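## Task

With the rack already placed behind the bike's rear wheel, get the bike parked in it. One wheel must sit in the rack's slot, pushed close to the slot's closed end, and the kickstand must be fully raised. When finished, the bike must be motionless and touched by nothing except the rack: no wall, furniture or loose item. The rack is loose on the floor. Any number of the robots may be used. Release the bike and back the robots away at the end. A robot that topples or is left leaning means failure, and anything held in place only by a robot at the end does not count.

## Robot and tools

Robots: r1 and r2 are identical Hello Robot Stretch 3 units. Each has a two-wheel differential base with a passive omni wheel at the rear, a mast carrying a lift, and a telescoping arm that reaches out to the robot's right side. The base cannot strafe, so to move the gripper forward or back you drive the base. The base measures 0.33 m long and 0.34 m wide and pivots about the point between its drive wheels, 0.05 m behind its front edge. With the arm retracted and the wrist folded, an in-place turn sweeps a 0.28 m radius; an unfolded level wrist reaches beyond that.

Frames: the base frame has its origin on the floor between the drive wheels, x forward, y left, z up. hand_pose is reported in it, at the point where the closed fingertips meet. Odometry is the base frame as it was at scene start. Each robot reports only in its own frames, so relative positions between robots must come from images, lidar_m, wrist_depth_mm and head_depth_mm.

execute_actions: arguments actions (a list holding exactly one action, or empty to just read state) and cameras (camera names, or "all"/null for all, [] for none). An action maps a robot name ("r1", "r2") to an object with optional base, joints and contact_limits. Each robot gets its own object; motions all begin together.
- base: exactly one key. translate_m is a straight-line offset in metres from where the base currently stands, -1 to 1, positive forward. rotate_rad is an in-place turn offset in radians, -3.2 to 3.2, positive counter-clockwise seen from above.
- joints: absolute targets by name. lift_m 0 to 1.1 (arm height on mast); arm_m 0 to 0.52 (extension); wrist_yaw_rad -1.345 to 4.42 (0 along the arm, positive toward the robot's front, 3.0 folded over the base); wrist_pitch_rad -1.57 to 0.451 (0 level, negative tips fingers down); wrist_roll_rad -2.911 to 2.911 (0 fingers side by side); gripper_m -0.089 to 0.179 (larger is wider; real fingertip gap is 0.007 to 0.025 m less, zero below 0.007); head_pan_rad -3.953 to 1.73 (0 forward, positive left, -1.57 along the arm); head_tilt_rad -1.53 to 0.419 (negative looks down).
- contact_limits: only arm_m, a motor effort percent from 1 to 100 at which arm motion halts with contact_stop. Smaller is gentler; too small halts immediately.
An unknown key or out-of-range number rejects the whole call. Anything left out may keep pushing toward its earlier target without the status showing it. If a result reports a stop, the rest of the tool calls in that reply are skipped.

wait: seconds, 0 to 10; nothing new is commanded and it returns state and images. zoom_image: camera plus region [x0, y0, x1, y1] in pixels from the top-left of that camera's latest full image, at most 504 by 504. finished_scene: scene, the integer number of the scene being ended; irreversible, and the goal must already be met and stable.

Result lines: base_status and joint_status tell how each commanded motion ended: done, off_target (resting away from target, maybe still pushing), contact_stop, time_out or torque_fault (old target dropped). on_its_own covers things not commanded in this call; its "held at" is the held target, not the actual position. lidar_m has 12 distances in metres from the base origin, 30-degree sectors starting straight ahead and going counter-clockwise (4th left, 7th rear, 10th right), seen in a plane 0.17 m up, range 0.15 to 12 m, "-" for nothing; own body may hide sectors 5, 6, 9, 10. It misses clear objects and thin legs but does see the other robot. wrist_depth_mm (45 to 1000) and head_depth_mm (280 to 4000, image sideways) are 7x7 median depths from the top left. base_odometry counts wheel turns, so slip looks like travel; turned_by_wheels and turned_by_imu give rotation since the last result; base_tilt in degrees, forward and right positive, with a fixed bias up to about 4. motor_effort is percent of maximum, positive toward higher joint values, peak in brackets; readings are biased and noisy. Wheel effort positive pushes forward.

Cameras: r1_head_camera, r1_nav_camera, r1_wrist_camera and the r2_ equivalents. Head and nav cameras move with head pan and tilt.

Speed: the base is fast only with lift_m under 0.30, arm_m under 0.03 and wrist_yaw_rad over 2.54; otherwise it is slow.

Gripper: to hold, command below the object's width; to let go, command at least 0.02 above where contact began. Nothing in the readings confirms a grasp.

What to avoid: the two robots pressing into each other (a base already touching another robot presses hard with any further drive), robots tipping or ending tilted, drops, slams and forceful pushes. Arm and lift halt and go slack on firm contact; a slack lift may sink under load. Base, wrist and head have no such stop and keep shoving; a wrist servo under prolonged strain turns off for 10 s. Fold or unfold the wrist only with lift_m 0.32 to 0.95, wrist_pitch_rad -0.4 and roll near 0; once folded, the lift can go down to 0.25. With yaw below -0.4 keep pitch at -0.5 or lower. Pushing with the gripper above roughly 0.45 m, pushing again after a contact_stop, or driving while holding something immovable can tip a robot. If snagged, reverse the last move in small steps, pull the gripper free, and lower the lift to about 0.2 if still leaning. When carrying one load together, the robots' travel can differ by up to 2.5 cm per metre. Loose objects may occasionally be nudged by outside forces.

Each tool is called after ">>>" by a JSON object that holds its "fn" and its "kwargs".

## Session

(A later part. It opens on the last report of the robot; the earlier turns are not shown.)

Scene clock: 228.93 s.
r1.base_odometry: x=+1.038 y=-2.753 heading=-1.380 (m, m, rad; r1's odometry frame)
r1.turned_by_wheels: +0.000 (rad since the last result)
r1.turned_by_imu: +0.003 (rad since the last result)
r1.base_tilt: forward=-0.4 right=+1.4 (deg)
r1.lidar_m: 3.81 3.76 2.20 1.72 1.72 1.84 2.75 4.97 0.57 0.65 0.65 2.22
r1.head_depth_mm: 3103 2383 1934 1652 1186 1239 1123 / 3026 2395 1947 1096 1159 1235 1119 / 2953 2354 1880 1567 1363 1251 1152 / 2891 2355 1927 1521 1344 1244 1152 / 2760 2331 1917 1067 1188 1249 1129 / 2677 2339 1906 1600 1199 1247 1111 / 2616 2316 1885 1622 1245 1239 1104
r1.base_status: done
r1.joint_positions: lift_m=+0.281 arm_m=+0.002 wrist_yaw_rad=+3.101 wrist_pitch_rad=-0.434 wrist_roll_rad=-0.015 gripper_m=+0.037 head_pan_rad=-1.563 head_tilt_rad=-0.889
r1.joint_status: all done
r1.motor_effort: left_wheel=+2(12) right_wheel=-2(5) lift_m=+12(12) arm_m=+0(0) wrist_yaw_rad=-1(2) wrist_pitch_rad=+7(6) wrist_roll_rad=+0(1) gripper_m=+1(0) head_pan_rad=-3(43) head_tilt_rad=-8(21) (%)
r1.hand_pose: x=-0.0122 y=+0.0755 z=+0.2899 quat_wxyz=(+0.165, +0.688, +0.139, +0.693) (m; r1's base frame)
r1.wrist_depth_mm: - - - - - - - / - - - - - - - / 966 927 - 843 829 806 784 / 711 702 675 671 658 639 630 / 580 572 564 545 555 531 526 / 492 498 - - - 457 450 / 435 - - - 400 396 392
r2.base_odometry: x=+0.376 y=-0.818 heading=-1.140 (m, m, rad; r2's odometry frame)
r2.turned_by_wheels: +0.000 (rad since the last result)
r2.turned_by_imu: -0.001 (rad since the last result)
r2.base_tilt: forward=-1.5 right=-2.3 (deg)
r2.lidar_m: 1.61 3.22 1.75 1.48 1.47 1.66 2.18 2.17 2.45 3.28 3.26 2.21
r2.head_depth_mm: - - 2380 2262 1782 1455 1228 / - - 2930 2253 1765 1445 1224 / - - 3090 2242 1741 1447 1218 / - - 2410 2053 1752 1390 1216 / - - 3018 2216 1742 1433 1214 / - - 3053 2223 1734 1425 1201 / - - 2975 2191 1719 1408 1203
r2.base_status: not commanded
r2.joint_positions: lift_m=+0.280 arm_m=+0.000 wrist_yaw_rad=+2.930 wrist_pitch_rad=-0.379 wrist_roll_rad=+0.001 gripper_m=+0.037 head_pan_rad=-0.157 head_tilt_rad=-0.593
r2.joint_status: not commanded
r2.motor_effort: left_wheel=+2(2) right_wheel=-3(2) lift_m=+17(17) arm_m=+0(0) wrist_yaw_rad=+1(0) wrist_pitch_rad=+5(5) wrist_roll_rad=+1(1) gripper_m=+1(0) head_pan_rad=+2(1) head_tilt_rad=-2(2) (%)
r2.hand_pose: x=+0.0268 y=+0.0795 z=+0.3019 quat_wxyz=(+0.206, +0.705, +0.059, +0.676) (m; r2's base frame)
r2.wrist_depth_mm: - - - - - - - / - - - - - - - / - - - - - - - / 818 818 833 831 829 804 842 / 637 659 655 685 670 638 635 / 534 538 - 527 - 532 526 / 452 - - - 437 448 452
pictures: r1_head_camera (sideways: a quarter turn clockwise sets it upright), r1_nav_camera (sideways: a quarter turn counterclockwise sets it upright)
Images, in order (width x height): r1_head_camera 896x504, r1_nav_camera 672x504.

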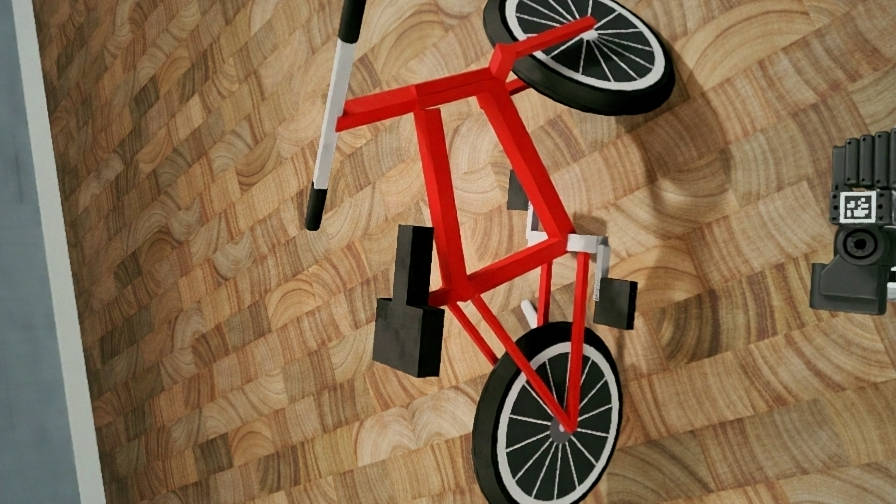

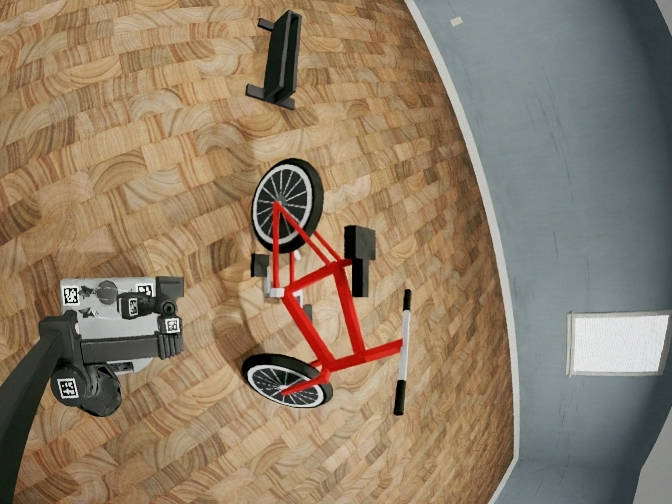

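>>> {"fn": "execute_actions", "kwargs": {"actions": [{"r1": {"joints": {"lift_m": 0.42, "wrist_pitch_rad": -0.4}}}], "cameras": []}}

>>> {"fn": "execute_actions", "kwargs": {"actions": [{"r1": {"joints": {"wrist_yaw_rad": 0.0}}}], "cameras": []}}

>>> {"fn": "execute_actions", "kwargs": {"actions": [{"r1": {"joints": {"wrist_pitch_rad": 0.0, "wrist_roll_rad": 1.57, "gripper_m": 0.12}}}], "cameras": ["r1_head_camera", "r1_wrist_camera"]}}

Scene clock: 248.70 s.
r1.base_odometry: x=+1.038 y=-2.753 heading=-1.380 (m, m, rad; r1's odometry frame)
r1.turned_by_wheels: +0.000 (rad since the last result)
r1.turned_by_imu: +0.000 (rad since the last result)
r1.base_tilt: forward=-0.5 right=+1.4 (deg)
r1.lidar_m: 3.81 3.79 2.20 1.72 1.72 1.84 2.74 4.98 0.57 0.65 0.65 2.22
r1.head_depth_mm: 3095 2390 1960 1632 1183 1237 1123 / 3012 2365 1955 1100 1157 1234 1137 / 2975 2343 1897 1559 1371 1249 1165 / 2905 2352 1928 1530 1337 1244 - / 2756 2344 1919 1069 1187 1245 1111 / 2735 2339 1911 1592 1198 1247 1108 / 2677 2321 1880 1616 1243 1232 1105
r1.base_status: not commanded
r1.joint_positions: lift_m=+0.419 arm_m=+0.002 wrist_yaw_rad=+3.101 wrist_pitch_rad=-0.423 wrist_roll_rad=-0.015 gripper_m=+0.037 head_pan_rad=-1.563 head_tilt_rad=-0.889
r1.joint_status: all done
r1.motor_effort: left_wheel=+2(3) right_wheel=-2(2) lift_m=+39(43) arm_m=+0(0) wrist_yaw_rad=+0(1) wrist_pitch_rad=+11(11) wrist_roll_rad=+0(0) gripper_m=+0(1) head_pan_rad=-3(3) head_tilt_rad=-6(7) (%)
r1.hand_pose: x=-0.0121 y=+0.0769 z=+0.4308 quat_wxyz=(+0.162, +0.689, +0.136, +0.694) (m; r1's base frame)
r1.wrist_depth_mm: - - - - - - - / - - - - - - - / - - - - - - - / 947 936 917 894 869 879 836 / 778 785 761 739 746 716 702 / 662 641 657 626 587 612 597 / 571 564 565 562 545 536 516
r2.base_odometry: x=+0.376 y=-0.818 heading=-1.140 (m, m, rad; r2's odometry frame)
r2.turned_by_wheels: +0.000 (rad since the last result)
r2.turned_by_imu: -0.001 (rad since the last result)
r2.base_tilt: forward=-1.4 right=-2.3 (deg)
r2.lidar_m: 1.61 3.23 1.76 1.48 1.47 1.66 2.18 2.17 2.44 3.26 3.25 2.21
r2.head_depth_mm: - - 2701 2278 1766 1448 1229 / - - 3100 2235 1765 1449 1225 / - - 3070 2251 1753 1445 1224 / - - 2409 2063 1738 1395 1213 / - - 3048 2223 1735 1431 1212 / - - 3051 2200 1732 1417 1209 / - - 2995 2187 1727 1414 1204
r2.base_status: not commanded
r2.joint_positions: lift_m=+0.280 arm_m=+0.000 wrist_yaw_rad=+2.930 wrist_pitch_rad=-0.379 wrist_roll_rad=+0.001 gripper_m=+0.037 head_pan_rad=-0.157 head_tilt_rad=-0.593
r2.joint_status: not commanded
r2.motor_effort: left_wheel=+2(2) right_wheel=-2(2) lift_m=+17(17) arm_m=+1(0) wrist_yaw_rad=+0(1) wrist_pitch_rad=+5(5) wrist_roll_rad=+1(1) gripper_m=+0(0) head_pan_rad=+2(2) head_tilt_rad=-2(2) (%)
r2.hand_pose: x=+0.0268 y=+0.0795 z=+0.3019 quat_wxyz=(+0.206, +0.705, +0.059, +0.676) (m; r2's base frame)
r2.wrist_depth_mm: - - - - - - - / - - - - - - - / - - - - - - - / 826 818 835 827 810 822 797 / 655 632 647 673 668 631 642 / 541 537 - 528 - 531 535 / 452 - - - 444 448 448
pictures: none
No camera images: the call's "cameras" was empty. Leave "cameras" out to get every camera's image.

Scene clock: 251.27 s.
r1.base_odometry: x=+1.038 y=-2.753 heading=-1.380 (m, m, rad; r1's odometry frame)
r1.turned_by_wheels: +0.000 (rad since the last result)
r1.turned_by_imu: +0.000 (rad since the last result)
r1.base_tilt: forward=-0.4 right=+1.4 (deg)
r1.lidar_m: 3.83 3.77 2.20 1.73 1.72 1.84 2.75 4.97 0.57 0.64 0.65 2.22
r1.head_depth_mm: 3067 2380 1928 1646 1186 1231 1123 / 3019 2354 1930 1102 1151 1228 1138 / 2946 2361 1888 1564 1365 1250 1158 / 2888 2352 1915 1526 1344 1267 - / 2780 2341 1918 1071 1189 1238 1119 / 2733 2319 1913 1580 1196 1238 1111 / 2632 2323 1900 1618 1244 1232 1109
r1.base_status: not commanded
r1.joint_positions: lift_m=+0.419 arm_m=+0.002 wrist_yaw_rad=+0.003 wrist_pitch_rad=-0.423 wrist_roll_rad=-0.015 gripper_m=+0.037 head_pan_rad=-1.563 head_tilt_rad=-0.889
r1.joint_status: all done
r1.motor_effort: left_wheel=+3(2) right_wheel=-2(1) lift_m=+39(39) arm_m=+0(0) wrist_yaw_rad=-3(3) wrist_pitch_rad=+11(11) wrist_roll_rad=+0(0) gripper_m=+0(2) head_pan_rad=-3(3) head_tilt_rad=-6(8) (%)
r1.hand_pose: x=-0.0208 y=-0.3704 z=+0.4308 quat_wxyz=(+0.697, +0.151, -0.686, -0.147) (m; r1's base frame)
r1.wrist_depth_mm: - - - 422 - - - / - - - - - 423 - / - 486 - - - 481 970 / 871 506 511 883 817 435 533 / 759 549 533 484 758 426 553 / 644 611 589 634 593 437 562 / 565 552 547 558 545 515 524
r2.base_odometry: x=+0.376 y=-0.818 heading=-1.140 (m, m, rad; r2's odometry frame)
r2.turned_by_wheels: +0.000 (rad since the last result)
r2.turned_by_imu: +0.000 (rad since the last result)
r2.base_tilt: forward=-1.4 right=-2.3 (deg)
r2.lidar_m: 1.61 3.24 1.76 1.48 1.47 1.66 2.18 2.17 2.45 3.29 3.26 2.21
r2.head_depth_mm: - - 2999 2275 1784 1457 1225 / - - 2932 2246 1762 1454 1225 / - - 3049 2238 1749 1447 1219 / - - 2392 2057 1743 1395 1212 / - - 3030 2213 1742 1426 1208 / - - 3030 2207 1730 1426 1206 / - - 2986 2175 1715 1413 1204
r2.base_status: not commanded
r2.joint_positions: lift_m=+0.280 arm_m=+0.000 wrist_yaw_rad=+2.930 wrist_pitch_rad=-0.379 wrist_roll_rad=+0.001 gripper_m=+0.037 head_pan_rad=-0.157 head_tilt_rad=-0.593
r2.joint_status: not commanded
r2.motor_effort: left_wheel=+2(2) right_wheel=-2(2) lift_m=+17(17) arm_m=+0(0) wrist_yaw_rad=+0(0) wrist_pitch_rad=+5(5) wrist_roll_rad=+1(1) gripper_m=+0(1) head_pan_rad=+2(2) head_tilt_rad=-2(2) (%)
r2.hand_pose: x=+0.0268 y=+0.0795 z=+0.3019 quat_wxyz=(+0.206, +0.705, +0.059, +0.676) (m; r2's base frame)
r2.wrist_depth_mm: - - - - - - - / - - - - - - - / - - - - - - - / 837 814 817 836 813 804 831 / 643 638 635 666 669 643 633 / 528 525 - 535 - 525 541 / 457 - - - 433 452 445
pictures: none
No camera images: the call's "cameras" was empty. Leave "cameras" out to get every camera's image.

Scene clock: 252.70 s.
r1.base_odometry: x=+1.038 y=-2.753 heading=-1.380 (m, m, rad; r1's odometry frame)
r1.turned_by_wheels: +0.000 (rad since the last result)
r1.turned_by_imu: +0.000 (rad since the last result)
r1.base_tilt: forward=-0.4 right=+1.4 (deg)
r1.lidar_m: 3.83 3.78 2.19 1.73 1.71 1.84 2.75 4.98 0.57 0.65 0.65 2.21
r1.head_depth_mm: 3105 2382 1951 1647 1188 1233 1119 / 3045 2344 1939 1103 1155 1232 1134 / 2921 2363 1871 1570 1363 1249 - / 2893 2381 1925 1532 1360 1265 - / 2784 2318 1920 1067 1193 1246 1110 / 2716 2322 1919 1575 1198 1232 1109 / 2608 2309 1891 1619 1244 1233 1106
r1.base_status: not commanded
r1.joint_positions: lift_m=+0.419 arm_m=+0.002 wrist_yaw_rad=+0.003 wrist_pitch_rad=-0.027 wrist_roll_rad=+1.566 gripper_m=+0.120 head_pan_rad=-1.563 head_tilt_rad=-0.889
r1.joint_status: all done
r1.motor_effort: left_wheel=+3(2) right_wheel=-1(2) lift_m=+39(39) arm_m=+0(0) wrist_yaw_rad=-2(2) wrist_pitch_rad=+13(14) wrist_roll_rad=+1(2) gripper_m=+1(82) head_pan_rad=-3(3) head_tilt_rad=-6(7) (%)
r1.hand_pose: x=-0.0207 y=-0.4022 z=+0.5266 quat_wxyz=(+0.003, +0.001, -1.000, -0.014) (m; r1's base frame)
r1.wrist_depth_mm: - - - 438 - 702 574 / - - - - - 406 540 / - - - - - 863 507 / - - - - 468 584 375 / - - - - - 755 345 / - - - - - 453 343 / - - - - - 468 430
r2.base_odometry: x=+0.376 y=-0.818 heading=-1.140 (m, m, rad; r2's odometry frame)
r2.turned_by_wheels: +0.000 (rad since the last result)
r2.turned_by_imu: +0.000 (rad since the last result)
r2.base_tilt: forward=-1.4 right=-2.4 (deg)
r2.lidar_m: 1.61 3.23 1.76 1.48 1.47 1.66 2.18 2.17 2.45 3.29 3.25 2.20
r2.head_depth_mm: - - 2964 2270 1771 1456 1225 / - - 2967 2243 1753 1449 1222 / - - 3077 2240 1756 1447 1218 / - - 2395 2053 1748 1394 1213 / - - 3067 2237 1735 1434 1214 / - - 3029 2207 1737 1420 1207 / - - 2992 2193 1720 1420 1209
r2.base_status: not commanded
r2.joint_positions: lift_m=+0.280 arm_m=+0.000 wrist_yaw_rad=+2.930 wrist_pitch_rad=-0.379 wrist_roll_rad=+0.001 gripper_m=+0.037 head_pan_rad=-0.157 head_tilt_rad=-0.593
r2.joint_status: not commanded
r2.motor_effort: left_wheel=+2(2) right_wheel=-2(3) lift_m=+17(17) arm_m=+0(0) wrist_yaw_rad=+0(0) wrist_pitch_rad=+5(5) wrist_roll_rad=+1(1) gripper_m=+0(0) head_pan_rad=+3(2) head_tilt_rad=-2(3) (%)
r2.hand_pose: x=+0.0268 y=+0.0795 z=+0.3019 quat_wxyz=(+0.206, +0.705, +0.059, +0.676) (m; r2's base frame)
r2.wrist_depth_mm: - - - - - - - / - - - - - - - / - - - - - - - / 831 819 819 811 819 821 811 / 642 645 648 683 665 645 646 / 524 534 - 522 - 539 531 / 450 - - - 442 456 456
pictures: r1_head_camera (sideways: a quarter turn clockwise sets it upright), r1_wrist_camera
Images, in order (width x height): r1_head_camera 896x504, r1_wrist_camera 644x364.

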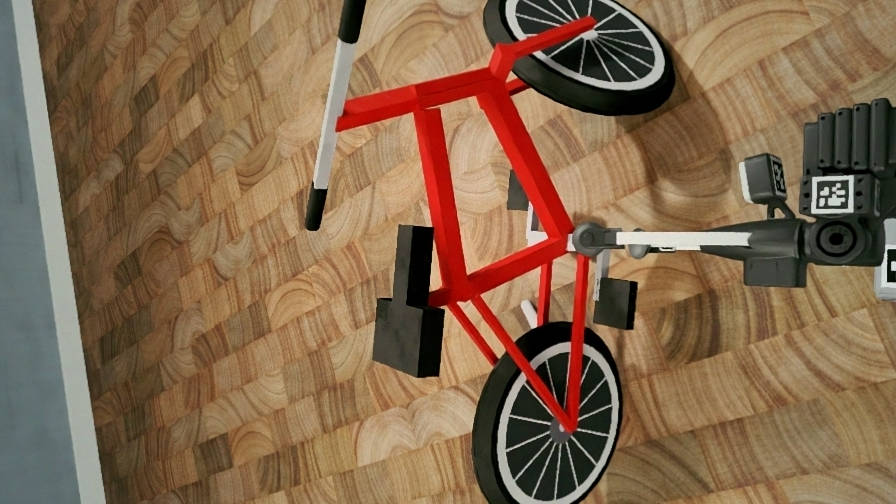

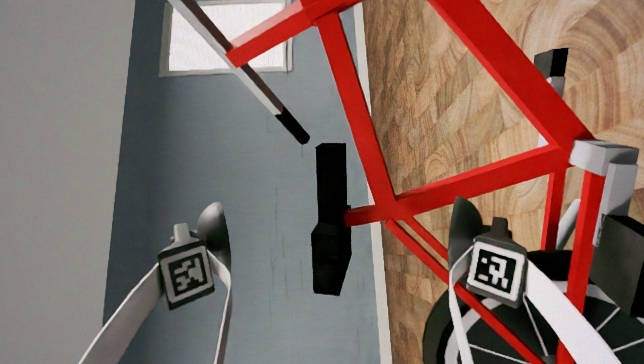

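>>> {"fn": "execute_actions", "kwargs": {"actions": [{"r1": {"base": {"translate_m": -0.11}, "joints": {"lift_m": 0.39, "arm_m": 0.12}}}], "cameras": ["r1_head_camera", "r1_wrist_camera"]}}

Scene clock: 282.73 s.
r1.base_odometry: x=+1.018 y=-2.645 heading=-1.379 (m, m, rad; r1's odometry frame)
r1.turned_by_wheels: +0.000 (rad since the last result)
r1.turned_by_imu: -0.001 (rad since the last result)
r1.base_tilt: forward=-0.5 right=+1.4 (deg)
r1.lidar_m: 3.93 3.88 2.12 1.69 1.68 1.80 2.68 4.90 0.53 0.69 0.68 2.32
r1.head_depth_mm: 3089 2401 1949 1649 1356 1264 1128 / 2995 2381 1941 1639 1161 1235 1130 / 2989 2359 1926 1095 1347 - 1112 / 2867 2356 1866 1583 1361 1221 1123 / 2797 2373 1935 1138 1251 1244 1112 / 2750 2322 1909 1075 1198 1234 1112 / 2621 2322 1874 1584 1211 1242 1106
r1.base_status: done
r1.joint_positions: lift_m=+0.391 arm_m=+0.120 wrist_yaw_rad=+0.002 wrist_pitch_rad=-0.026 wrist_roll_rad=+1.567 gripper_m=+0.120 head_pan_rad=-1.563 head_tilt_rad=-0.889
r1.joint_status: all done
r1.motor_effort: left_wheel=+3(4) right_wheel=-1(4) lift_m=+12(35) arm_m=+4(2) wrist_yaw_rad=-1(2) wrist_pitch_rad=+13(13) wrist_roll_rad=+1(1) gripper_m=+1(2) head_pan_rad=-3(3) head_tilt_rad=-7(7) (%)
r1.hand_pose: x=-0.0208 y=-0.5201 z=+0.4983 quat_wxyz=(+0.002, +0.001, -1.000, -0.014) (m; r1's base frame)
r1.wrist_depth_mm: - - - - 289 673 522 / - - - 327 - 665 548 / - - 411 - - 293 503 / - - - - - 837 375 / - - - - - 734 299 / - - - 416 - 346 316 / - - - 404 427 802 519
r2.base_odometry: x=+0.376 y=-0.818 heading=-1.140 (m, m, rad; r2's odometry frame)
r2.turned_by_wheels: +0.000 (rad since the last result)
r2.turned_by_imu: -0.001 (rad since the last result)
r2.base_tilt: forward=-1.4 right=-2.3 (deg)
r2.lidar_m: 1.61 3.23 1.75 1.48 1.47 1.66 2.18 2.17 2.45 3.29 3.25 2.31
r2.head_depth_mm: - - 2977 2271 1781 1449 1225 / - - 2935 2240 1760 1446 1218 / - - 3080 2238 1751 1436 1218 / - - 2417 2077 1748 1397 1216 / - - 3040 2202 1738 1434 1217 / - - 3040 2192 1737 1423 1203 / - - 2980 2183 1716 1414 1204
r2.base_status: not commanded
r2.joint_positions: lift_m=+0.280 arm_m=+0.000 wrist_yaw_rad=+2.930 wrist_pitch_rad=-0.379 wrist_roll_rad=+0.001 gripper_m=+0.037 head_pan_rad=-0.157 head_tilt_rad=-0.593
r2.joint_status: not commanded
r2.motor_effort: left_wheel=+2(2) right_wheel=-3(3) lift_m=+17(17) arm_m=+0(0) wrist_yaw_rad=+0(0) wrist_pitch_rad=+5(5) wrist_roll_rad=+1(1) gripper_m=-1(0) head_pan_rad=+2(2) head_tilt_rad=-2(2) (%)
r2.hand_pose: x=+0.0268 y=+0.0795 z=+0.3019 quat_wxyz=(+0.206, +0.705, +0.059, +0.676) (m; r2's base frame)
r2.wrist_depth_mm: - - - - - - - / - - - - - - - / - - - - - - - / 838 825 786 809 843 826 775 / 658 643 633 676 676 626 640 / 528 532 - 530 - 520 527 / 454 - - - 439 450 458
pictures: r1_head_camera (sideways: a quarter turn clockwise sets it upright), r1_wrist_camera
Images, in order (width x height): r1_head_camera 896x504, r1_wrist_camera 644x364.

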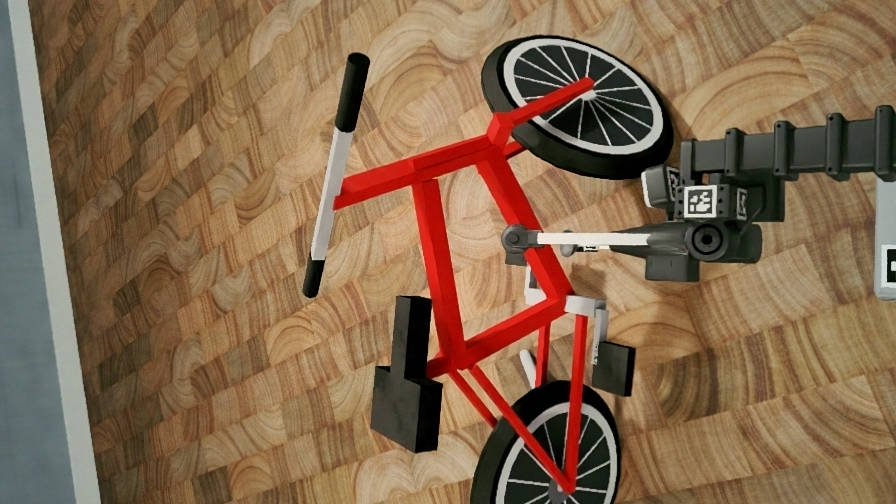

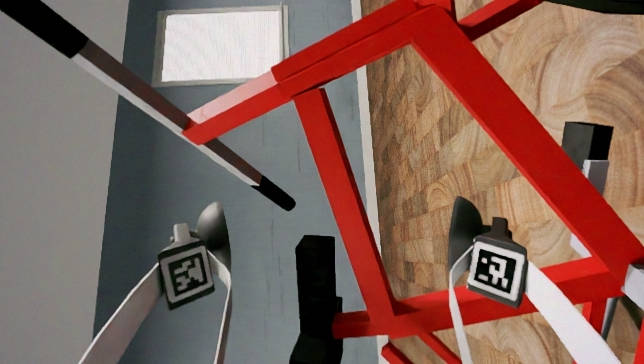

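>>> {"fn": "execute_actions", "kwargs": {"actions": [{"r1": {"joints": {"lift_m": 0.375, "arm_m": 0.24}}}], "cameras": ["r1_head_camera", "r1_wrist_camera"]}}

Scene clock: 290.03 s.
r1.base_odometry: x=+1.018 y=-2.645 heading=-1.379 (m, m, rad; r1's odometry frame)
r1.turned_by_wheels: +0.000 (rad since the last result)
r1.turned_by_imu: +0.000 (rad since the last result)
r1.base_tilt: forward=-0.4 right=+1.4 (deg)
r1.lidar_m: 3.94 3.87 2.11 1.69 1.67 1.78 2.67 4.87 0.53 0.69 0.68 2.32
r1.head_depth_mm: 3053 2379 1966 1645 1351 1255 1115 / 3075 2346 1929 1644 1160 1243 1128 / 2989 2389 1935 1095 1437 1232 1119 / 2887 2332 1889 1579 1346 1240 1123 / 2810 2329 1908 1142 1255 1243 1108 / 2758 2323 1906 1075 1194 1241 1111 / 2620 2302 1908 1587 1205 1248 1108
r1.base_status: not commanded
r1.joint_positions: lift_m=+0.376 arm_m=+0.240 wrist_yaw_rad=+0.002 wrist_pitch_rad=-0.026 wrist_roll_rad=+1.567 gripper_m=+0.120 head_pan_rad=-1.563 head_tilt_rad=-0.889
r1.joint_status: all done
r1.motor_effort: left_wheel=+3(3) right_wheel=-1(1) lift_m=+12(11) arm_m=+4(5) wrist_yaw_rad=-2(2) wrist_pitch_rad=+12(13) wrist_roll_rad=+1(1) gripper_m=+0(1) head_pan_rad=-3(3) head_tilt_rad=-8(6) (%)
r1.hand_pose: x=-0.0209 y=-0.6402 z=+0.4834 quat_wxyz=(+0.002, +0.001, -1.000, -0.013) (m; r1's base frame)
r1.wrist_depth_mm: - - - 195 - 172 487 / - - 223 - - 206 172 / - 256 - 228 - 806 175 / - - - 241 - 794 203 / - - - 240 - 708 548 / - - - 270 - 931 545 / - - - 262 - 842 500
r2.base_odometry: x=+0.376 y=-0.818 heading=-1.140 (m, m, rad; r2's odometry frame)
r2.turned_by_wheels: +0.000 (rad since the last result)
r2.turned_by_imu: -0.001 (rad since the last result)
r2.base_tilt: forward=-1.4 right=-2.3 (deg)
r2.lidar_m: 1.62 3.24 1.76 1.47 1.47 1.66 2.18 2.17 2.45 3.28 3.25 2.31
r2.head_depth_mm: - - 2980 2260 1765 1449 1228 / - - 3140 2248 1770 1438 1222 / - - 2797 2230 1754 1441 1222 / - - 2243 2072 1748 1400 1213 / - - 3054 2219 1731 1431 1211 / - - 3008 2202 1735 1421 1212 / - - 2992 2189 1723 1415 1206
r2.base_status: not commanded
r2.joint_positions: lift_m=+0.280 arm_m=+0.000 wrist_yaw_rad=+2.930 wrist_pitch_rad=-0.379 wrist_roll_rad=+0.001 gripper_m=+0.037 head_pan_rad=-0.157 head_tilt_rad=-0.593
r2.joint_status: not commanded
r2.motor_effort: left_wheel=+2(2) right_wheel=-2(2) lift_m=+17(17) arm_m=+0(0) wrist_yaw_rad=+0(0) wrist_pitch_rad=+5(5) wrist_roll_rad=+1(1) gripper_m=+0(0) head_pan_rad=+3(2) head_tilt_rad=-2(2) (%)
r2.hand_pose: x=+0.0268 y=+0.0795 z=+0.3019 quat_wxyz=(+0.206, +0.705, +0.059, +0.676) (m; r2's base frame)
r2.wrist_depth_mm: - - - - - - - / - - - - - - - / - - - - - - - / 813 812 820 838 816 811 812 / 638 636 638 676 679 644 647 / 530 524 - 540 - 532 529 / 451 - - - 437 446 455
pictures: r1_head_camera (sideways: a quarter turn clockwise sets it upright), r1_wrist_camera
Images, in order (width x height): r1_head_camera 896x504, r1_wrist_camera 644x364.

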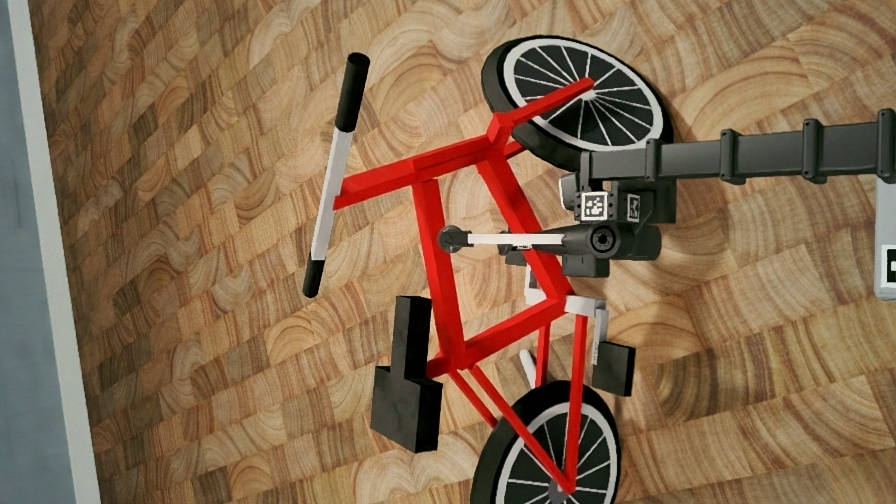

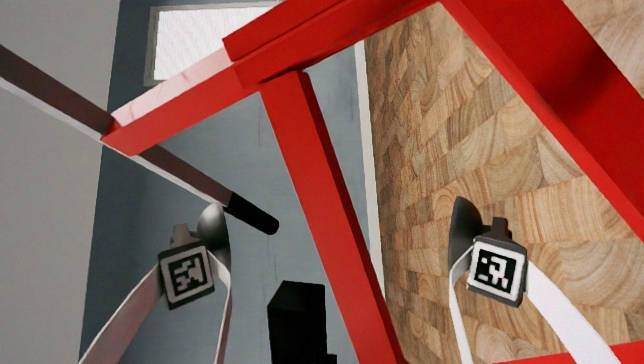

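>>> {"fn": "execute_actions", "kwargs": {"actions": [{"r1": {"joints": {"arm_m": 0.295}}}], "cameras": ["r1_head_camera", "r1_wrist_camera"]}}

Scene clock: 297.03 s.
r1.base_odometry: x=+1.018 y=-2.645 heading=-1.379 (m, m, rad; r1's odometry frame)
r1.turned_by_wheels: +0.000 (rad since the last result)
r1.turned_by_imu: +0.000 (rad since the last result)
r1.base_tilt: forward=-0.4 right=+1.4 (deg)
r1.lidar_m: 3.92 3.89 2.12 1.69 1.68 1.79 2.68 4.88 0.53 0.69 0.67 2.32
r1.head_depth_mm: 3057 2378 1952 1651 1357 1254 1125 / 3032 2354 1924 1629 1173 1230 1121 / 2982 2366 1947 1093 1121 1248 1115 / 2891 2367 1870 1566 1351 1239 1121 / 2828 2340 1909 1145 1251 1239 1119 / 2756 2325 1916 1076 1194 1244 1107 / 2672 2308 1881 1577 1215 1237 1111
r1.base_status: not commanded
r1.joint_positions: lift_m=+0.376 arm_m=+0.295 wrist_yaw_rad=+0.002 wrist_pitch_rad=-0.026 wrist_roll_rad=+1.567 gripper_m=+0.120 head_pan_rad=-1.563 head_tilt_rad=-0.889
r1.joint_status: all done
r1.motor_effort: left_wheel=+3(3) right_wheel=-1(2) lift_m=+12(12) arm_m=+4(5) wrist_yaw_rad=-1(2) wrist_pitch_rad=+13(12) wrist_roll_rad=+1(1) gripper_m=+0(0) head_pan_rad=-3(3) head_tilt_rad=-7(8) (%)
r1.hand_pose: x=-0.0209 y=-0.6952 z=+0.4834 quat_wxyz=(+0.002, +0.001, -1.000, -0.013) (m; r1's base frame)
r1.wrist_depth_mm: - - 155 150 - 770 122 / - 182 165 - - 782 143 / 201 201 - 174 - 789 541 / - 280 - 173 - 800 533 / - - - 177 - 725 542 / - - - 185 - 943 548 / - - - 209 - 814 525
r2.base_odometry: x=+0.376 y=-0.818 heading=-1.140 (m, m, rad; r2's odometry frame)
r2.turned_by_wheels: +0.000 (rad since the last result)
r2.turned_by_imu: -0.001 (rad since the last result)
r2.base_tilt: forward=-1.5 right=-2.4 (deg)
r2.lidar_m: 1.61 3.21 1.76 1.48 1.47 1.66 2.18 2.17 2.45 3.29 3.26 2.31
r2.head_depth_mm: - - 2968 2281 1774 1451 1228 / - - 3125 2254 1748 1451 1222 / - - 2931 2227 1751 1447 1221 / - - 2368 2047 1746 1396 1215 / - - 3063 2198 1750 1431 1214 / - - 3038 2200 1730 1422 1219 / - - 2981 2190 1715 1424 1204
r2.base_status: not commanded
r2.joint_positions: lift_m=+0.280 arm_m=+0.000 wrist_yaw_rad=+2.930 wrist_pitch_rad=-0.379 wrist_roll_rad=+0.001 gripper_m=+0.037 head_pan_rad=-0.157 head_tilt_rad=-0.593
r2.joint_status: not commanded
r2.motor_effort: left_wheel=+2(2) right_wheel=-3(3) lift_m=+17(17) arm_m=+0(0) wrist_yaw_rad=+0(0) wrist_pitch_rad=+5(5) wrist_roll_rad=+1(1) gripper_m=+0(0) head_pan_rad=+2(2) head_tilt_rad=-2(3) (%)
r2.hand_pose: x=+0.0268 y=+0.0795 z=+0.3019 quat_wxyz=(+0.206, +0.705, +0.059, +0.676) (m; r2's base frame)
r2.wrist_depth_mm: - - - - - - - / - - - - - - - / - - - - - - - / 842 846 810 823 806 814 829 / 648 647 638 670 671 644 625 / 537 529 - 525 - 529 539 / 453 - - - 440 446 453
pictures: r1_head_camera (sideways: a quarter turn clockwise sets it upright), r1_wrist_camera
Images, in order (width x height): r1_head_camera 896x504, r1_wrist_camera 644x364.

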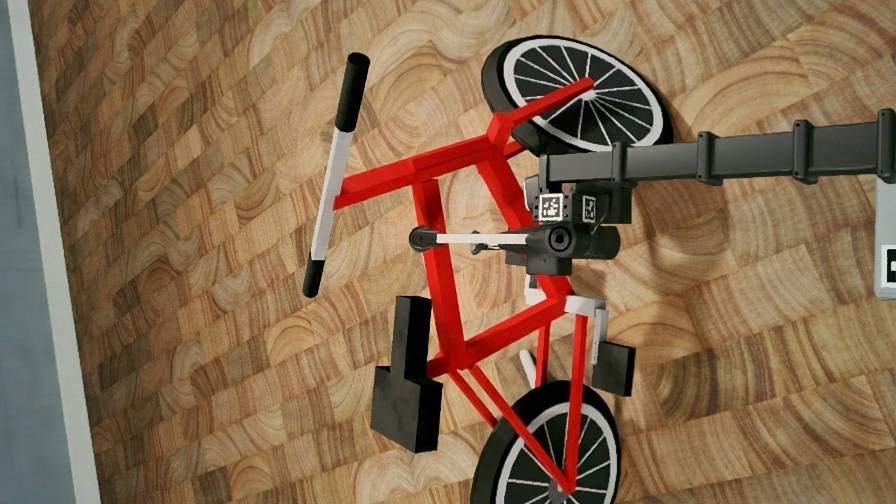

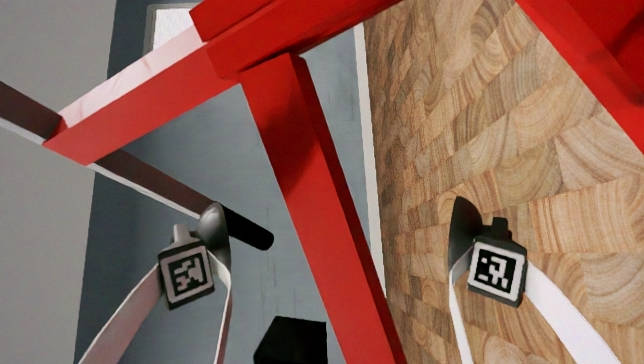

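>>> {"fn": "execute_actions", "kwargs": {"actions": [{"r1": {"joints": {"gripper_m": 0.0}}}], "cameras": ["r1_head_camera", "r1_wrist_camera"]}}

Scene clock: 315.17 s.
r1.base_odometry: x=+1.018 y=-2.645 heading=-1.379 (m, m, rad; r1's odometry frame)
r1.turned_by_wheels: +0.000 (rad since the last result)
r1.turned_by_imu: +0.000 (rad since the last result)
r1.base_tilt: forward=-0.4 right=+1.4 (deg)
r1.lidar_m: 3.96 3.86 2.12 1.69 1.67 1.79 2.68 4.85 0.53 0.69 0.68 2.32
r1.head_depth_mm: 3072 2373 1941 1644 1350 1253 1122 / 3092 2357 1931 1644 1166 1236 1119 / 2978 2337 1921 1095 1110 1246 1119 / 2883 2340 1879 1559 1365 1245 1123 / 2780 2321 1909 1139 1249 1242 1114 / 2770 2310 1928 1068 1195 1239 1110 / 2661 2297 1904 1596 1208 1228 1109
r1.base_status: not commanded
r1.joint_positions: lift_m=+0.376 arm_m=+0.295 wrist_yaw_rad=+0.001 wrist_pitch_rad=-0.009 wrist_roll_rad=+1.560 gripper_m=+0.001 head_pan_rad=-1.563 head_tilt_rad=-0.889
r1.joint_status: all done
r1.motor_effort: left_wheel=+2(2) right_wheel=-1(1) lift_m=+12(12) arm_m=+4(4) wrist_yaw_rad=-2(3) wrist_pitch_rad=+4(12) wrist_roll_rad=+4(4) gripper_m=-13(88) head_pan_rad=-3(4) head_tilt_rad=-7(7) (%)
r1.hand_pose: x=-0.0212 y=-0.6956 z=+0.4878 quat_wxyz=(+0.006, +0.000, -1.000, -0.005) (m; r1's base frame)
r1.wrist_depth_mm: - - 157 151 - 809 124 / - 188 170 - - 802 150 / 209 203 - 169 - 828 547 / - - - 172 - 848 551 / - - - 175 - 829 557 / - - - 187 - 833 557 / - - - 213 - 806 555
r2.base_odometry: x=+0.376 y=-0.818 heading=-1.140 (m, m, rad; r2's odometry frame)
r2.turned_by_wheels: +0.000 (rad since the last result)
r2.turned_by_imu: -0.001 (rad since the last result)
r2.base_tilt: forward=-1.4 right=-2.4 (deg)
r2.lidar_m: 1.61 3.22 1.76 1.47 1.47 1.66 2.18 2.17 2.45 3.27 3.26 2.31
r2.head_depth_mm: - - 3013 2256 1770 1457 1231 / - - 3126 2258 1764 1446 1222 / - - 2918 2232 1756 1436 1220 / - - 2395 2059 1744 1398 1216 / - - 3042 2197 1740 1432 1214 / - - 3014 2191 1732 1419 1211 / - - 2976 2185 1713 1420 1207
r2.base_status: not commanded
r2.joint_positions: lift_m=+0.280 arm_m=+0.000 wrist_yaw_rad=+2.930 wrist_pitch_rad=-0.379 wrist_roll_rad=+0.001 gripper_m=+0.037 head_pan_rad=-0.157 head_tilt_rad=-0.593
r2.joint_status: not commanded
r2.motor_effort: left_wheel=+2(2) right_wheel=-3(3) lift_m=+17(17) arm_m=+0(0) wrist_yaw_rad=+0(0) wrist_pitch_rad=+5(5) wrist_roll_rad=+1(1) gripper_m=+0(1) head_pan_rad=+2(1) head_tilt_rad=-2(3) (%)
r2.hand_pose: x=+0.0268 y=+0.0795 z=+0.3019 quat_wxyz=(+0.206, +0.705, +0.059, +0.676) (m; r2's base frame)
r2.wrist_depth_mm: - - - - - - - / - - - - - - - / - - - - - - - / 831 838 814 816 818 789 823 / 641 651 632 660 685 647 643 / 540 538 - 536 - 529 534 / 458 - - - 440 450 452
pictures: r1_head_camera (sideways: a quarter turn clockwise sets it upright), r1_wrist_camera
Images, in order (width x height): r1_head_camera 896x504, r1_wrist_camera 644x364.

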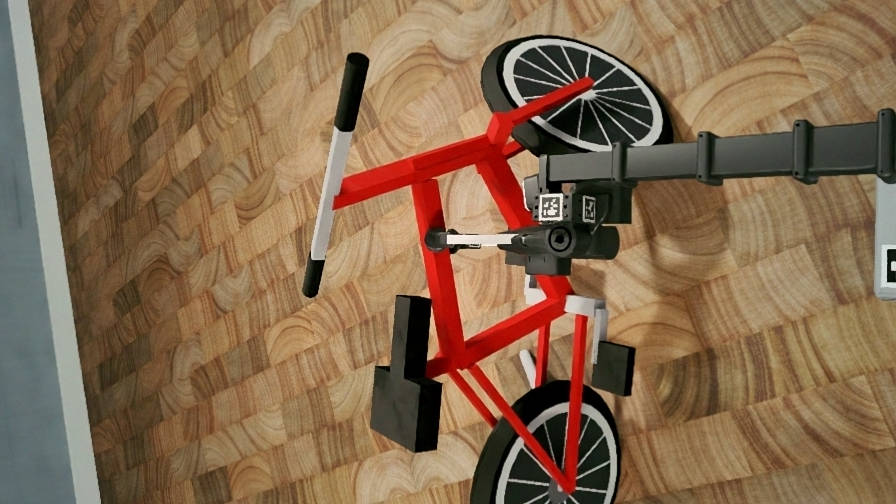

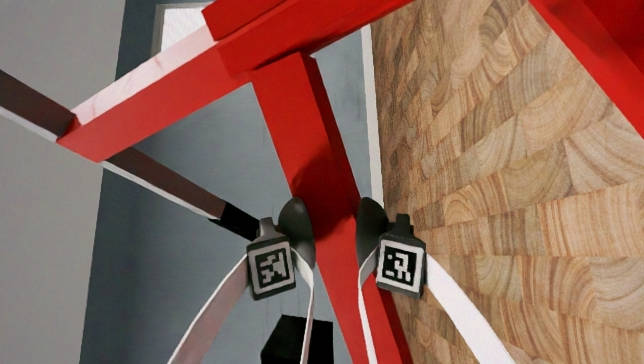

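>>> {"fn": "execute_actions", "kwargs": {"actions": [{"r1": {"joints": {"gripper_m": -0.02, "arm_m": 0.24, "lift_m": 0.383}}}], "cameras": ["r1_wrist_camera", "r2_head_camera"]}}

Scene clock: 327.47 s.
r1.base_odometry: x=+1.018 y=-2.645 heading=-1.379 (m, m, rad; r1's odometry frame)
r1.turned_by_wheels: +0.000 (rad since the last result)
r1.turned_by_imu: +0.000 (rad since the last result)
r1.base_tilt: forward=-0.4 right=+1.4 (deg)
r1.lidar_m: 3.94 3.88 2.11 1.69 1.67 1.79 2.67 4.89 0.53 0.69 0.68 2.32
r1.head_depth_mm: 3069 2388 1946 1647 1350 1251 1116 / 2985 2353 1945 1629 1162 1237 1123 / 2978 2315 1913 1093 1309 1229 1131 / 2906 2310 1863 1570 1336 1249 1125 / 2840 2319 1897 1111 1255 1247 1114 / 2734 2339 1909 1074 1193 1238 1116 / 2663 2321 1891 1573 1232 1241 1111
r1.base_status: not commanded
r1.joint_positions: lift_m=+0.382 arm_m=+0.240 wrist_yaw_rad=-0.002 wrist_pitch_rad=-0.027 wrist_roll_rad=+1.567 gripper_m=-0.020 head_pan_rad=-1.563 head_tilt_rad=-0.890
r1.joint_status: all done
r1.motor_effort: left_wheel=+2(4) right_wheel=-1(2) lift_m=+39(43) arm_m=-4(4) wrist_yaw_rad=+1(1) wrist_pitch_rad=+13(30) wrist_roll_rad=+1(4) gripper_m=-9(86) head_pan_rad=-3(3) head_tilt_rad=-6(7) (%)
r1.hand_pose: x=-0.0218 y=-0.6408 z=+0.4897 quat_wxyz=(+0.002, -0.001, -1.000, -0.014) (m; r1's base frame)
r1.wrist_depth_mm: - - - 197 - 174 463 / - - 226 232 - 795 172 / - 254 - 223 - 812 177 / - - - 238 - 804 527 / - - - - - 829 545 / - - - 258 - 831 559 / - - - 260 - 840 537
r2.base_odometry: x=+0.376 y=-0.818 heading=-1.140 (m, m, rad; r2's odometry frame)
r2.turned_by_wheels: +0.000 (rad since the last result)
r2.turned_by_imu: -0.001 (rad since the last result)
r2.base_tilt: forward=-1.5 right=-2.3 (deg)
r2.lidar_m: 1.62 3.22 1.75 1.48 1.47 1.66 2.17 2.17 2.45 3.29 3.26 2.31
r2.head_depth_mm: - - 3000 2267 1781 1447 1226 / - - 3136 2239 1757 1445 1225 / - - 2948 2247 1746 1448 1218 / - - 2380 2043 1745 1399 1216 / - - 3035 2208 1744 1439 1210 / - - 3038 2210 1739 1423 1207 / - - 3019 2201 1728 1416 1204
r2.base_status: not commanded
r2.joint_positions: lift_m=+0.280 arm_m=+0.000 wrist_yaw_rad=+2.930 wrist_pitch_rad=-0.379 wrist_roll_rad=+0.001 gripper_m=+0.037 head_pan_rad=-0.157 head_tilt_rad=-0.593
r2.joint_status: not commanded
r2.motor_effort: left_wheel=+2(2) right_wheel=-3(3) lift_m=+17(17) arm_m=+0(0) wrist_yaw_rad=+0(1) wrist_pitch_rad=+5(5) wrist_roll_rad=+1(1) gripper_m=-1(0) head_pan_rad=+2(2) head_tilt_rad=-3(2) (%)
r2.hand_pose: x=+0.0268 y=+0.0795 z=+0.3019 quat_wxyz=(+0.206, +0.705, +0.059, +0.676) (m; r2's base frame)
r2.wrist_depth_mm: - - - - - - - / - - - - - - - / - - - - - - - / 844 800 837 806 824 820 804 / 645 647 638 686 670 649 640 / 538 535 - 534 - 521 527 / 457 - - - 442 445 455
pictures: r1_wrist_camera, r2_head_camera (sideways: a quarter turn clockwise sets it upright)
Images, in order (width x height): r1_wrist_camera 644x364, r2_head_camera 896x504.

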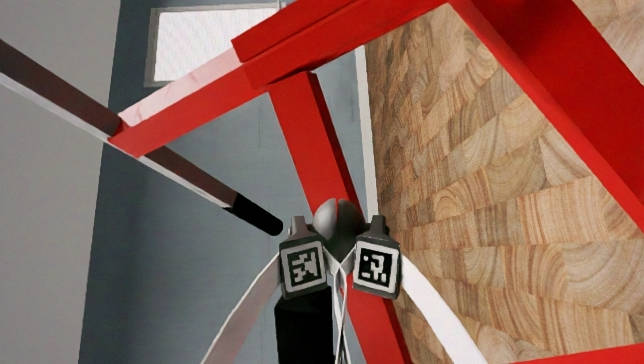

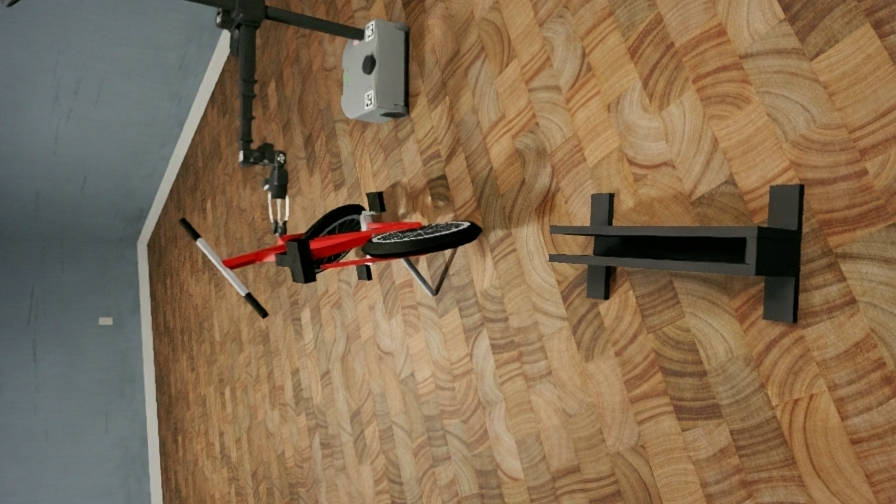

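>>> {"fn": "execute_actions", "kwargs": {"actions": [{"r1": {"joints": {"gripper_m": 0.12, "lift_m": 0.376}}}], "cameras": []}}

>>> {"fn": "execute_actions", "kwargs": {"actions": [{"r1": {"joints": {"arm_m": 0.335}}}], "cameras": []}}

>>> {"fn": "execute_actions", "kwargs": {"actions": [{"r1": {"joints": {"gripper_m": -0.01}}}], "cameras": ["r1_wrist_camera", "r1_head_camera"]}}

Scene clock: 342.27 s.
r1.base_odometry: x=+1.018 y=-2.645 heading=-1.379 (m, m, rad; r1's odometry frame)
r1.turned_by_wheels: +0.000 (rad since the last result)
r1.turned_by_imu: +0.000 (rad since the last result)
r1.base_tilt: forward=-0.5 right=+1.4 (deg)
r1.lidar_m: 3.93 3.88 2.11 1.69 1.67 1.79 2.68 4.87 0.53 0.69 0.68 2.32
r1.head_depth_mm: 3038 2368 1957 1642 1345 1257 1119 / 3056 2345 1935 1647 1168 1229 1125 / 2978 2342 1932 1095 1308 1226 1133 / 2895 2332 1882 1597 1344 1245 1124 / 2784 2318 1925 1114 1251 1237 1113 / 2755 2301 1921 1073 1197 1243 1109 / 2644 2275 1886 1580 1234 1236 1105
r1.base_status: not commanded
r1.joint_positions: lift_m=+0.377 arm_m=+0.240 wrist_yaw_rad=-0.002 wrist_pitch_rad=-0.027 wrist_roll_rad=+1.567 gripper_m=+0.120 head_pan_rad=-1.563 head_tilt_rad=-0.890
r1.joint_status: all done
r1.motor_effort: left_wheel=+2(2) right_wheel=-2(1) lift_m=+12(36) arm_m=-3(4) wrist_yaw_rad=+0(1) wrist_pitch_rad=+13(13) wrist_roll_rad=+1(1) gripper_m=+2(82) head_pan_rad=-3(3) head_tilt_rad=-6(7) (%)
r1.hand_pose: x=-0.0218 y=-0.6408 z=+0.4842 quat_wxyz=(+0.002, -0.001, -1.000, -0.014) (m; r1's base frame)
r1.wrist_depth_mm: - - - 196 - 173 484 / - - 225 - - 206 171 / - 257 - 226 - 804 175 / - - - 238 - 798 202 / - - - 239 - 712 544 / - - - 270 - 920 554 / - - - 260 - 842 499
r2.base_odometry: x=+0.376 y=-0.818 heading=-1.140 (m, m, rad; r2's odometry frame)
r2.turned_by_wheels: +0.000 (rad since the last result)
r2.turned_by_imu: -0.001 (rad since the last result)
r2.base_tilt: forward=-1.5 right=-2.3 (deg)
r2.lidar_m: 1.61 3.23 1.76 1.47 1.47 1.66 2.17 2.17 2.44 3.28 3.27 2.31
r2.head_depth_mm: - - 2998 2256 1772 1450 1227 / - - 3136 2241 1764 1450 1228 / - - 2801 2226 1749 1449 1222 / - - 2380 2056 1739 1398 1213 / - - 3037 2198 1734 1423 1216 / - - 3027 2205 1723 1422 1211 / - - 3042 2182 1713 1416 1203
r2.base_status: not commanded
r2.joint_positions: lift_m=+0.280 arm_m=+0.000 wrist_yaw_rad=+2.930 wrist_pitch_rad=-0.379 wrist_roll_rad=+0.001 gripper_m=+0.037 head_pan_rad=-0.157 head_tilt_rad=-0.593
r2.joint_status: not commanded
r2.motor_effort: left_wheel=+2(2) right_wheel=-3(3) lift_m=+17(17) arm_m=+0(0) wrist_yaw_rad=+1(1) wrist_pitch_rad=+5(5) wrist_roll_rad=+1(1) gripper_m=+0(0) head_pan_rad=+2(2) head_tilt_rad=-2(3) (%)
r2.hand_pose: x=+0.0268 y=+0.0795 z=+0.3019 quat_wxyz=(+0.206, +0.705, +0.059, +0.676) (m; r2's base frame)
r2.wrist_depth_mm: - - - - - - - / - - - - - - - / - - - - - - - / 832 817 816 832 813 807 827 / 648 655 643 655 665 659 636 / 531 541 - 528 - 528 531 / 458 - - - 438 456 455
pictures: none
No camera images: the call's "cameras" was empty. Leave "cameras" out to get every camera's image.

Scene clock: 344.20 s.
r1.base_odometry: x=+1.018 y=-2.645 heading=-1.379 (m, m, rad; r1's odometry frame)
r1.turned_by_wheels: +0.000 (rad since the last result)
r1.turned_by_imu: +0.000 (rad since the last result)
r1.base_tilt: forward=-0.5 right=+1.4 (deg)
r1.lidar_m: 3.94 3.88 2.12 1.69 1.67 1.79 2.69 4.87 0.53 0.69 0.68 2.32
r1.head_depth_mm: 3102 2389 1942 1637 1356 1251 1124 / 3058 2364 1925 1638 1164 1232 1123 / 2995 2351 1941 1090 - 1233 1116 / 2898 2318 1868 1598 1356 1247 1122 / 2797 2338 1912 1115 1254 1243 1110 / 2768 2332 1880 1076 1186 1241 1107 / 2666 2312 1911 1584 1233 1235 1103
r1.base_status: not commanded
r1.joint_positions: lift_m=+0.377 arm_m=+0.335 wrist_yaw_rad=-0.002 wrist_pitch_rad=-0.026 wrist_roll_rad=+1.567 gripper_m=+0.120 head_pan_rad=-1.563 head_tilt_rad=-0.890
r1.joint_status: all done
r1.motor_effort: left_wheel=+2(2) right_wheel=-1(1) lift_m=+12(12) arm_m=+4(5) wrist_yaw_rad=+2(0) wrist_pitch_rad=+13(13) wrist_roll_rad=+1(1) gripper_m=+1(2) head_pan_rad=-4(3) head_tilt_rad=-6(6) (%)
r1.hand_pose: x=-0.0218 y=-0.7351 z=+0.4843 quat_wxyz=(+0.002, -0.001, -1.000, -0.014) (m; r1's base frame)
r1.wrist_depth_mm: - 137 118 142 - 779 526 / - 139 125 - - 786 530 / 158 - - 133 - 793 538 / - - - 131 - 817 536 / - - - 136 - 705 547 / - - - 140 - 922 546 / - - - 148 - 833 526
r2.base_odometry: x=+0.376 y=-0.818 heading=-1.140 (m, m, rad; r2's odometry frame)
r2.turned_by_wheels: +0.000 (rad since the last result)
r2.turned_by_imu: +0.000 (rad since the last result)
r2.base_tilt: forward=-1.4 right=-2.3 (deg)
r2.lidar_m: 1.62 3.23 1.76 1.48 1.47 1.66 2.17 2.17 2.45 3.28 3.26 2.31
r2.head_depth_mm: - - 3000 2251 1761 1450 1226 / - - 3104 2248 1756 1443 1226 / - - 2924 2244 1756 1439 1222 / - - 2232 2064 1755 1397 1218 / - - 2998 2205 1729 1428 1209 / - - 3015 2207 1743 1422 1211 / - - 3008 2187 1720 1410 1202
r2.base_status: not commanded
r2.joint_positions: lift_m=+0.280 arm_m=+0.000 wrist_yaw_rad=+2.930 wrist_pitch_rad=-0.379 wrist_roll_rad=+0.001 gripper_m=+0.037 head_pan_rad=-0.157 head_tilt_rad=-0.593
r2.joint_status: not commanded
r2.motor_effort: left_wheel=+2(2) right_wheel=-2(2) lift_m=+17(17) arm_m=+0(0) wrist_yaw_rad=+1(0) wrist_pitch_rad=+5(5) wrist_roll_rad=+1(1) gripper_m=+0(1) head_pan_rad=+2(1) head_tilt_rad=-3(3) (%)
r2.hand_pose: x=+0.0268 y=+0.0795 z=+0.3019 quat_wxyz=(+0.206, +0.705, +0.059, +0.676) (m; r2's base frame)
r2.wrist_depth_mm: - - - - - - - / - - - - - - - / - - - - - - - / 826 842 821 811 821 821 814 / 648 646 650 682 682 640 638 / 525 526 - 524 - 532 528 / 454 - - - 432 457 454
pictures: none
No camera images: the call's "cameras" was empty. Leave "cameras" out to get every camera's image.

Scene clock: 346.00 s.
r1.base_odometry: x=+1.018 y=-2.645 heading=-1.379 (m, m, rad; r1's odometry frame)
r1.turned_by_wheels: +0.000 (rad since the last result)
r1.turned_by_imu: +0.000 (rad since the last result)
r1.base_tilt: forward=-0.3 right=+1.5 (deg)
r1.lidar_m: 3.93 3.88 2.12 1.69 1.68 1.79 2.68 4.88 0.53 0.69 0.68 2.32
r1.head_depth_mm: 3057 2349 1949 1631 1348 1264 1117 / 3055 2381 1933 1631 1170 1234 1122 / 2990 2357 1933 1097 - 1243 1111 / 2876 2345 1884 1585 1368 1243 1122 / 2829 2351 1894 1142 1248 1241 1112 / 2741 2314 1915 1072 1201 1236 1109 / 2654 2299 1918 1599 1203 1244 1105
r1.base_status: not commanded
r1.joint_positions: lift_m=+0.377 arm_m=+0.335 wrist_yaw_rad=+0.002 wrist_pitch_rad=-0.021 wrist_roll_rad=+1.546 gripper_m=-0.009 head_pan_rad=-1.563 head_tilt_rad=-0.890
r1.joint_status: all done
r1.motor_effort: left_wheel=+3(2) right_wheel=-2(2) lift_m=+12(12) arm_m=+0(4) wrist_yaw_rad=-2(2) wrist_pitch_rad=+10(13) wrist_roll_rad=+10(10) gripper_m=-20(95) head_pan_rad=-3(3) head_tilt_rad=-5(6) (%)
r1.hand_pose: x=-0.0207 y=-0.7357 z=+0.4858 quat_wxyz=(+0.013, +0.001, -1.000, -0.011) (m; r1's base frame)
r1.wrist_depth_mm: - 133 117 131 - 788 536 / - 138 123 143 - 808 539 / 158 - - 125 - 813 539 / - 245 - 128 - 800 545 / - - - 132 - 800 547 / - - - 137 - 783 553 / - - - 145 - 758 545
r2.base_odometry: x=+0.376 y=-0.818 heading=-1.140 (m, m, rad; r2's odometry frame)
r2.turned_by_wheels: +0.000 (rad since the last result)
r2.turned_by_imu: +0.000 (rad since the last result)
r2.base_tilt: forward=-1.4 right=-2.2 (deg)
r2.lidar_m: 1.61 3.24 1.76 1.48 1.47 1.66 2.18 2.17 2.45 3.29 3.26 2.31
r2.head_depth_mm: - - 2972 2268 1771 1454 1234 / - - 3107 2255 1766 1450 1224 / - - 2913 2258 1756 1428 1223 / - - 2413 2074 1754 1396 1224 / - - 3033 2207 1742 1428 1213 / - - 3008 2176 1736 1427 1206 / - - 2977 2203 1720 1417 1206
r2.base_status: not commanded
r2.joint_positions: lift_m=+0.280 arm_m=+0.000 wrist_yaw_rad=+2.930 wrist_pitch_rad=-0.379 wrist_roll_rad=+0.001 gripper_m=+0.037 head_pan_rad=-0.157 head_tilt_rad=-0.593
r2.joint_status: not commanded
r2.motor_effort: left_wheel=+2(2) right_wheel=-2(3) lift_m=+17(17) arm_m=+0(0) wrist_yaw_rad=+0(0) wrist_pitch_rad=+5(5) wrist_roll_rad=+1(1) gripper_m=-1(0) head_pan_rad=+2(2) head_tilt_rad=-2(3) (%)
r2.hand_pose: x=+0.0268 y=+0.0795 z=+0.3019 quat_wxyz=(+0.206, +0.705, +0.059, +0.676) (m; r2's base frame)
r2.wrist_depth_mm: - - - - - - - / - - - - - - - / - - - - - - - / 851 822 821 824 823 842 795 / 642 655 654 679 683 645 653 / 536 536 - 532 - 532 518 / 454 - - - 435 448 448
pictures: r1_head_camera (sideways: a quarter turn clockwise sets it upright), r1_wrist_camera
Images, in order (width x height): r1_head_camera 896x504, r1_wrist_camera 644x364.

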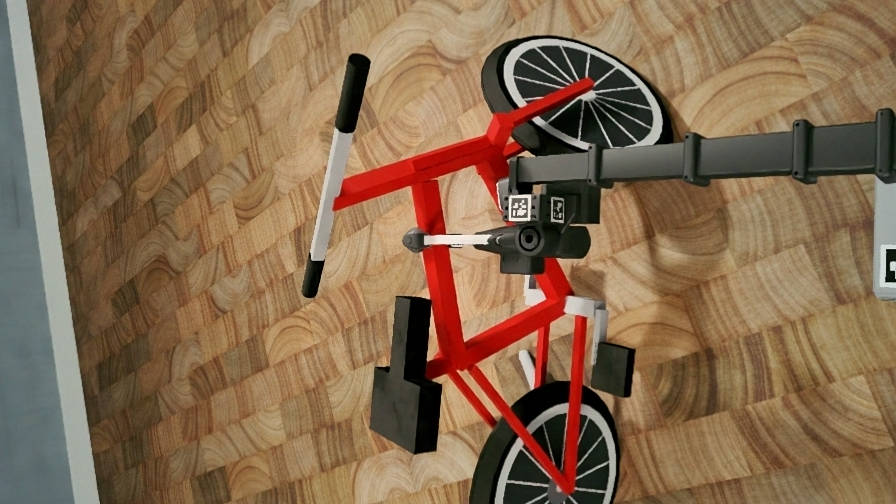

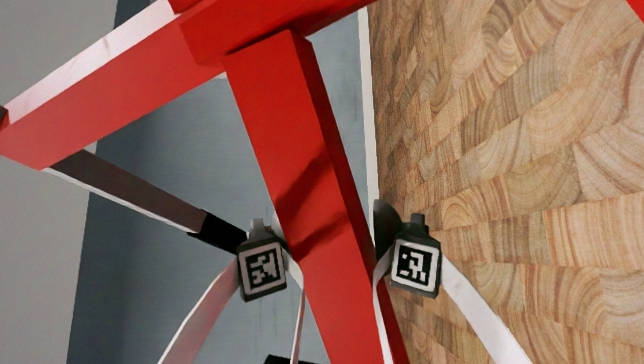

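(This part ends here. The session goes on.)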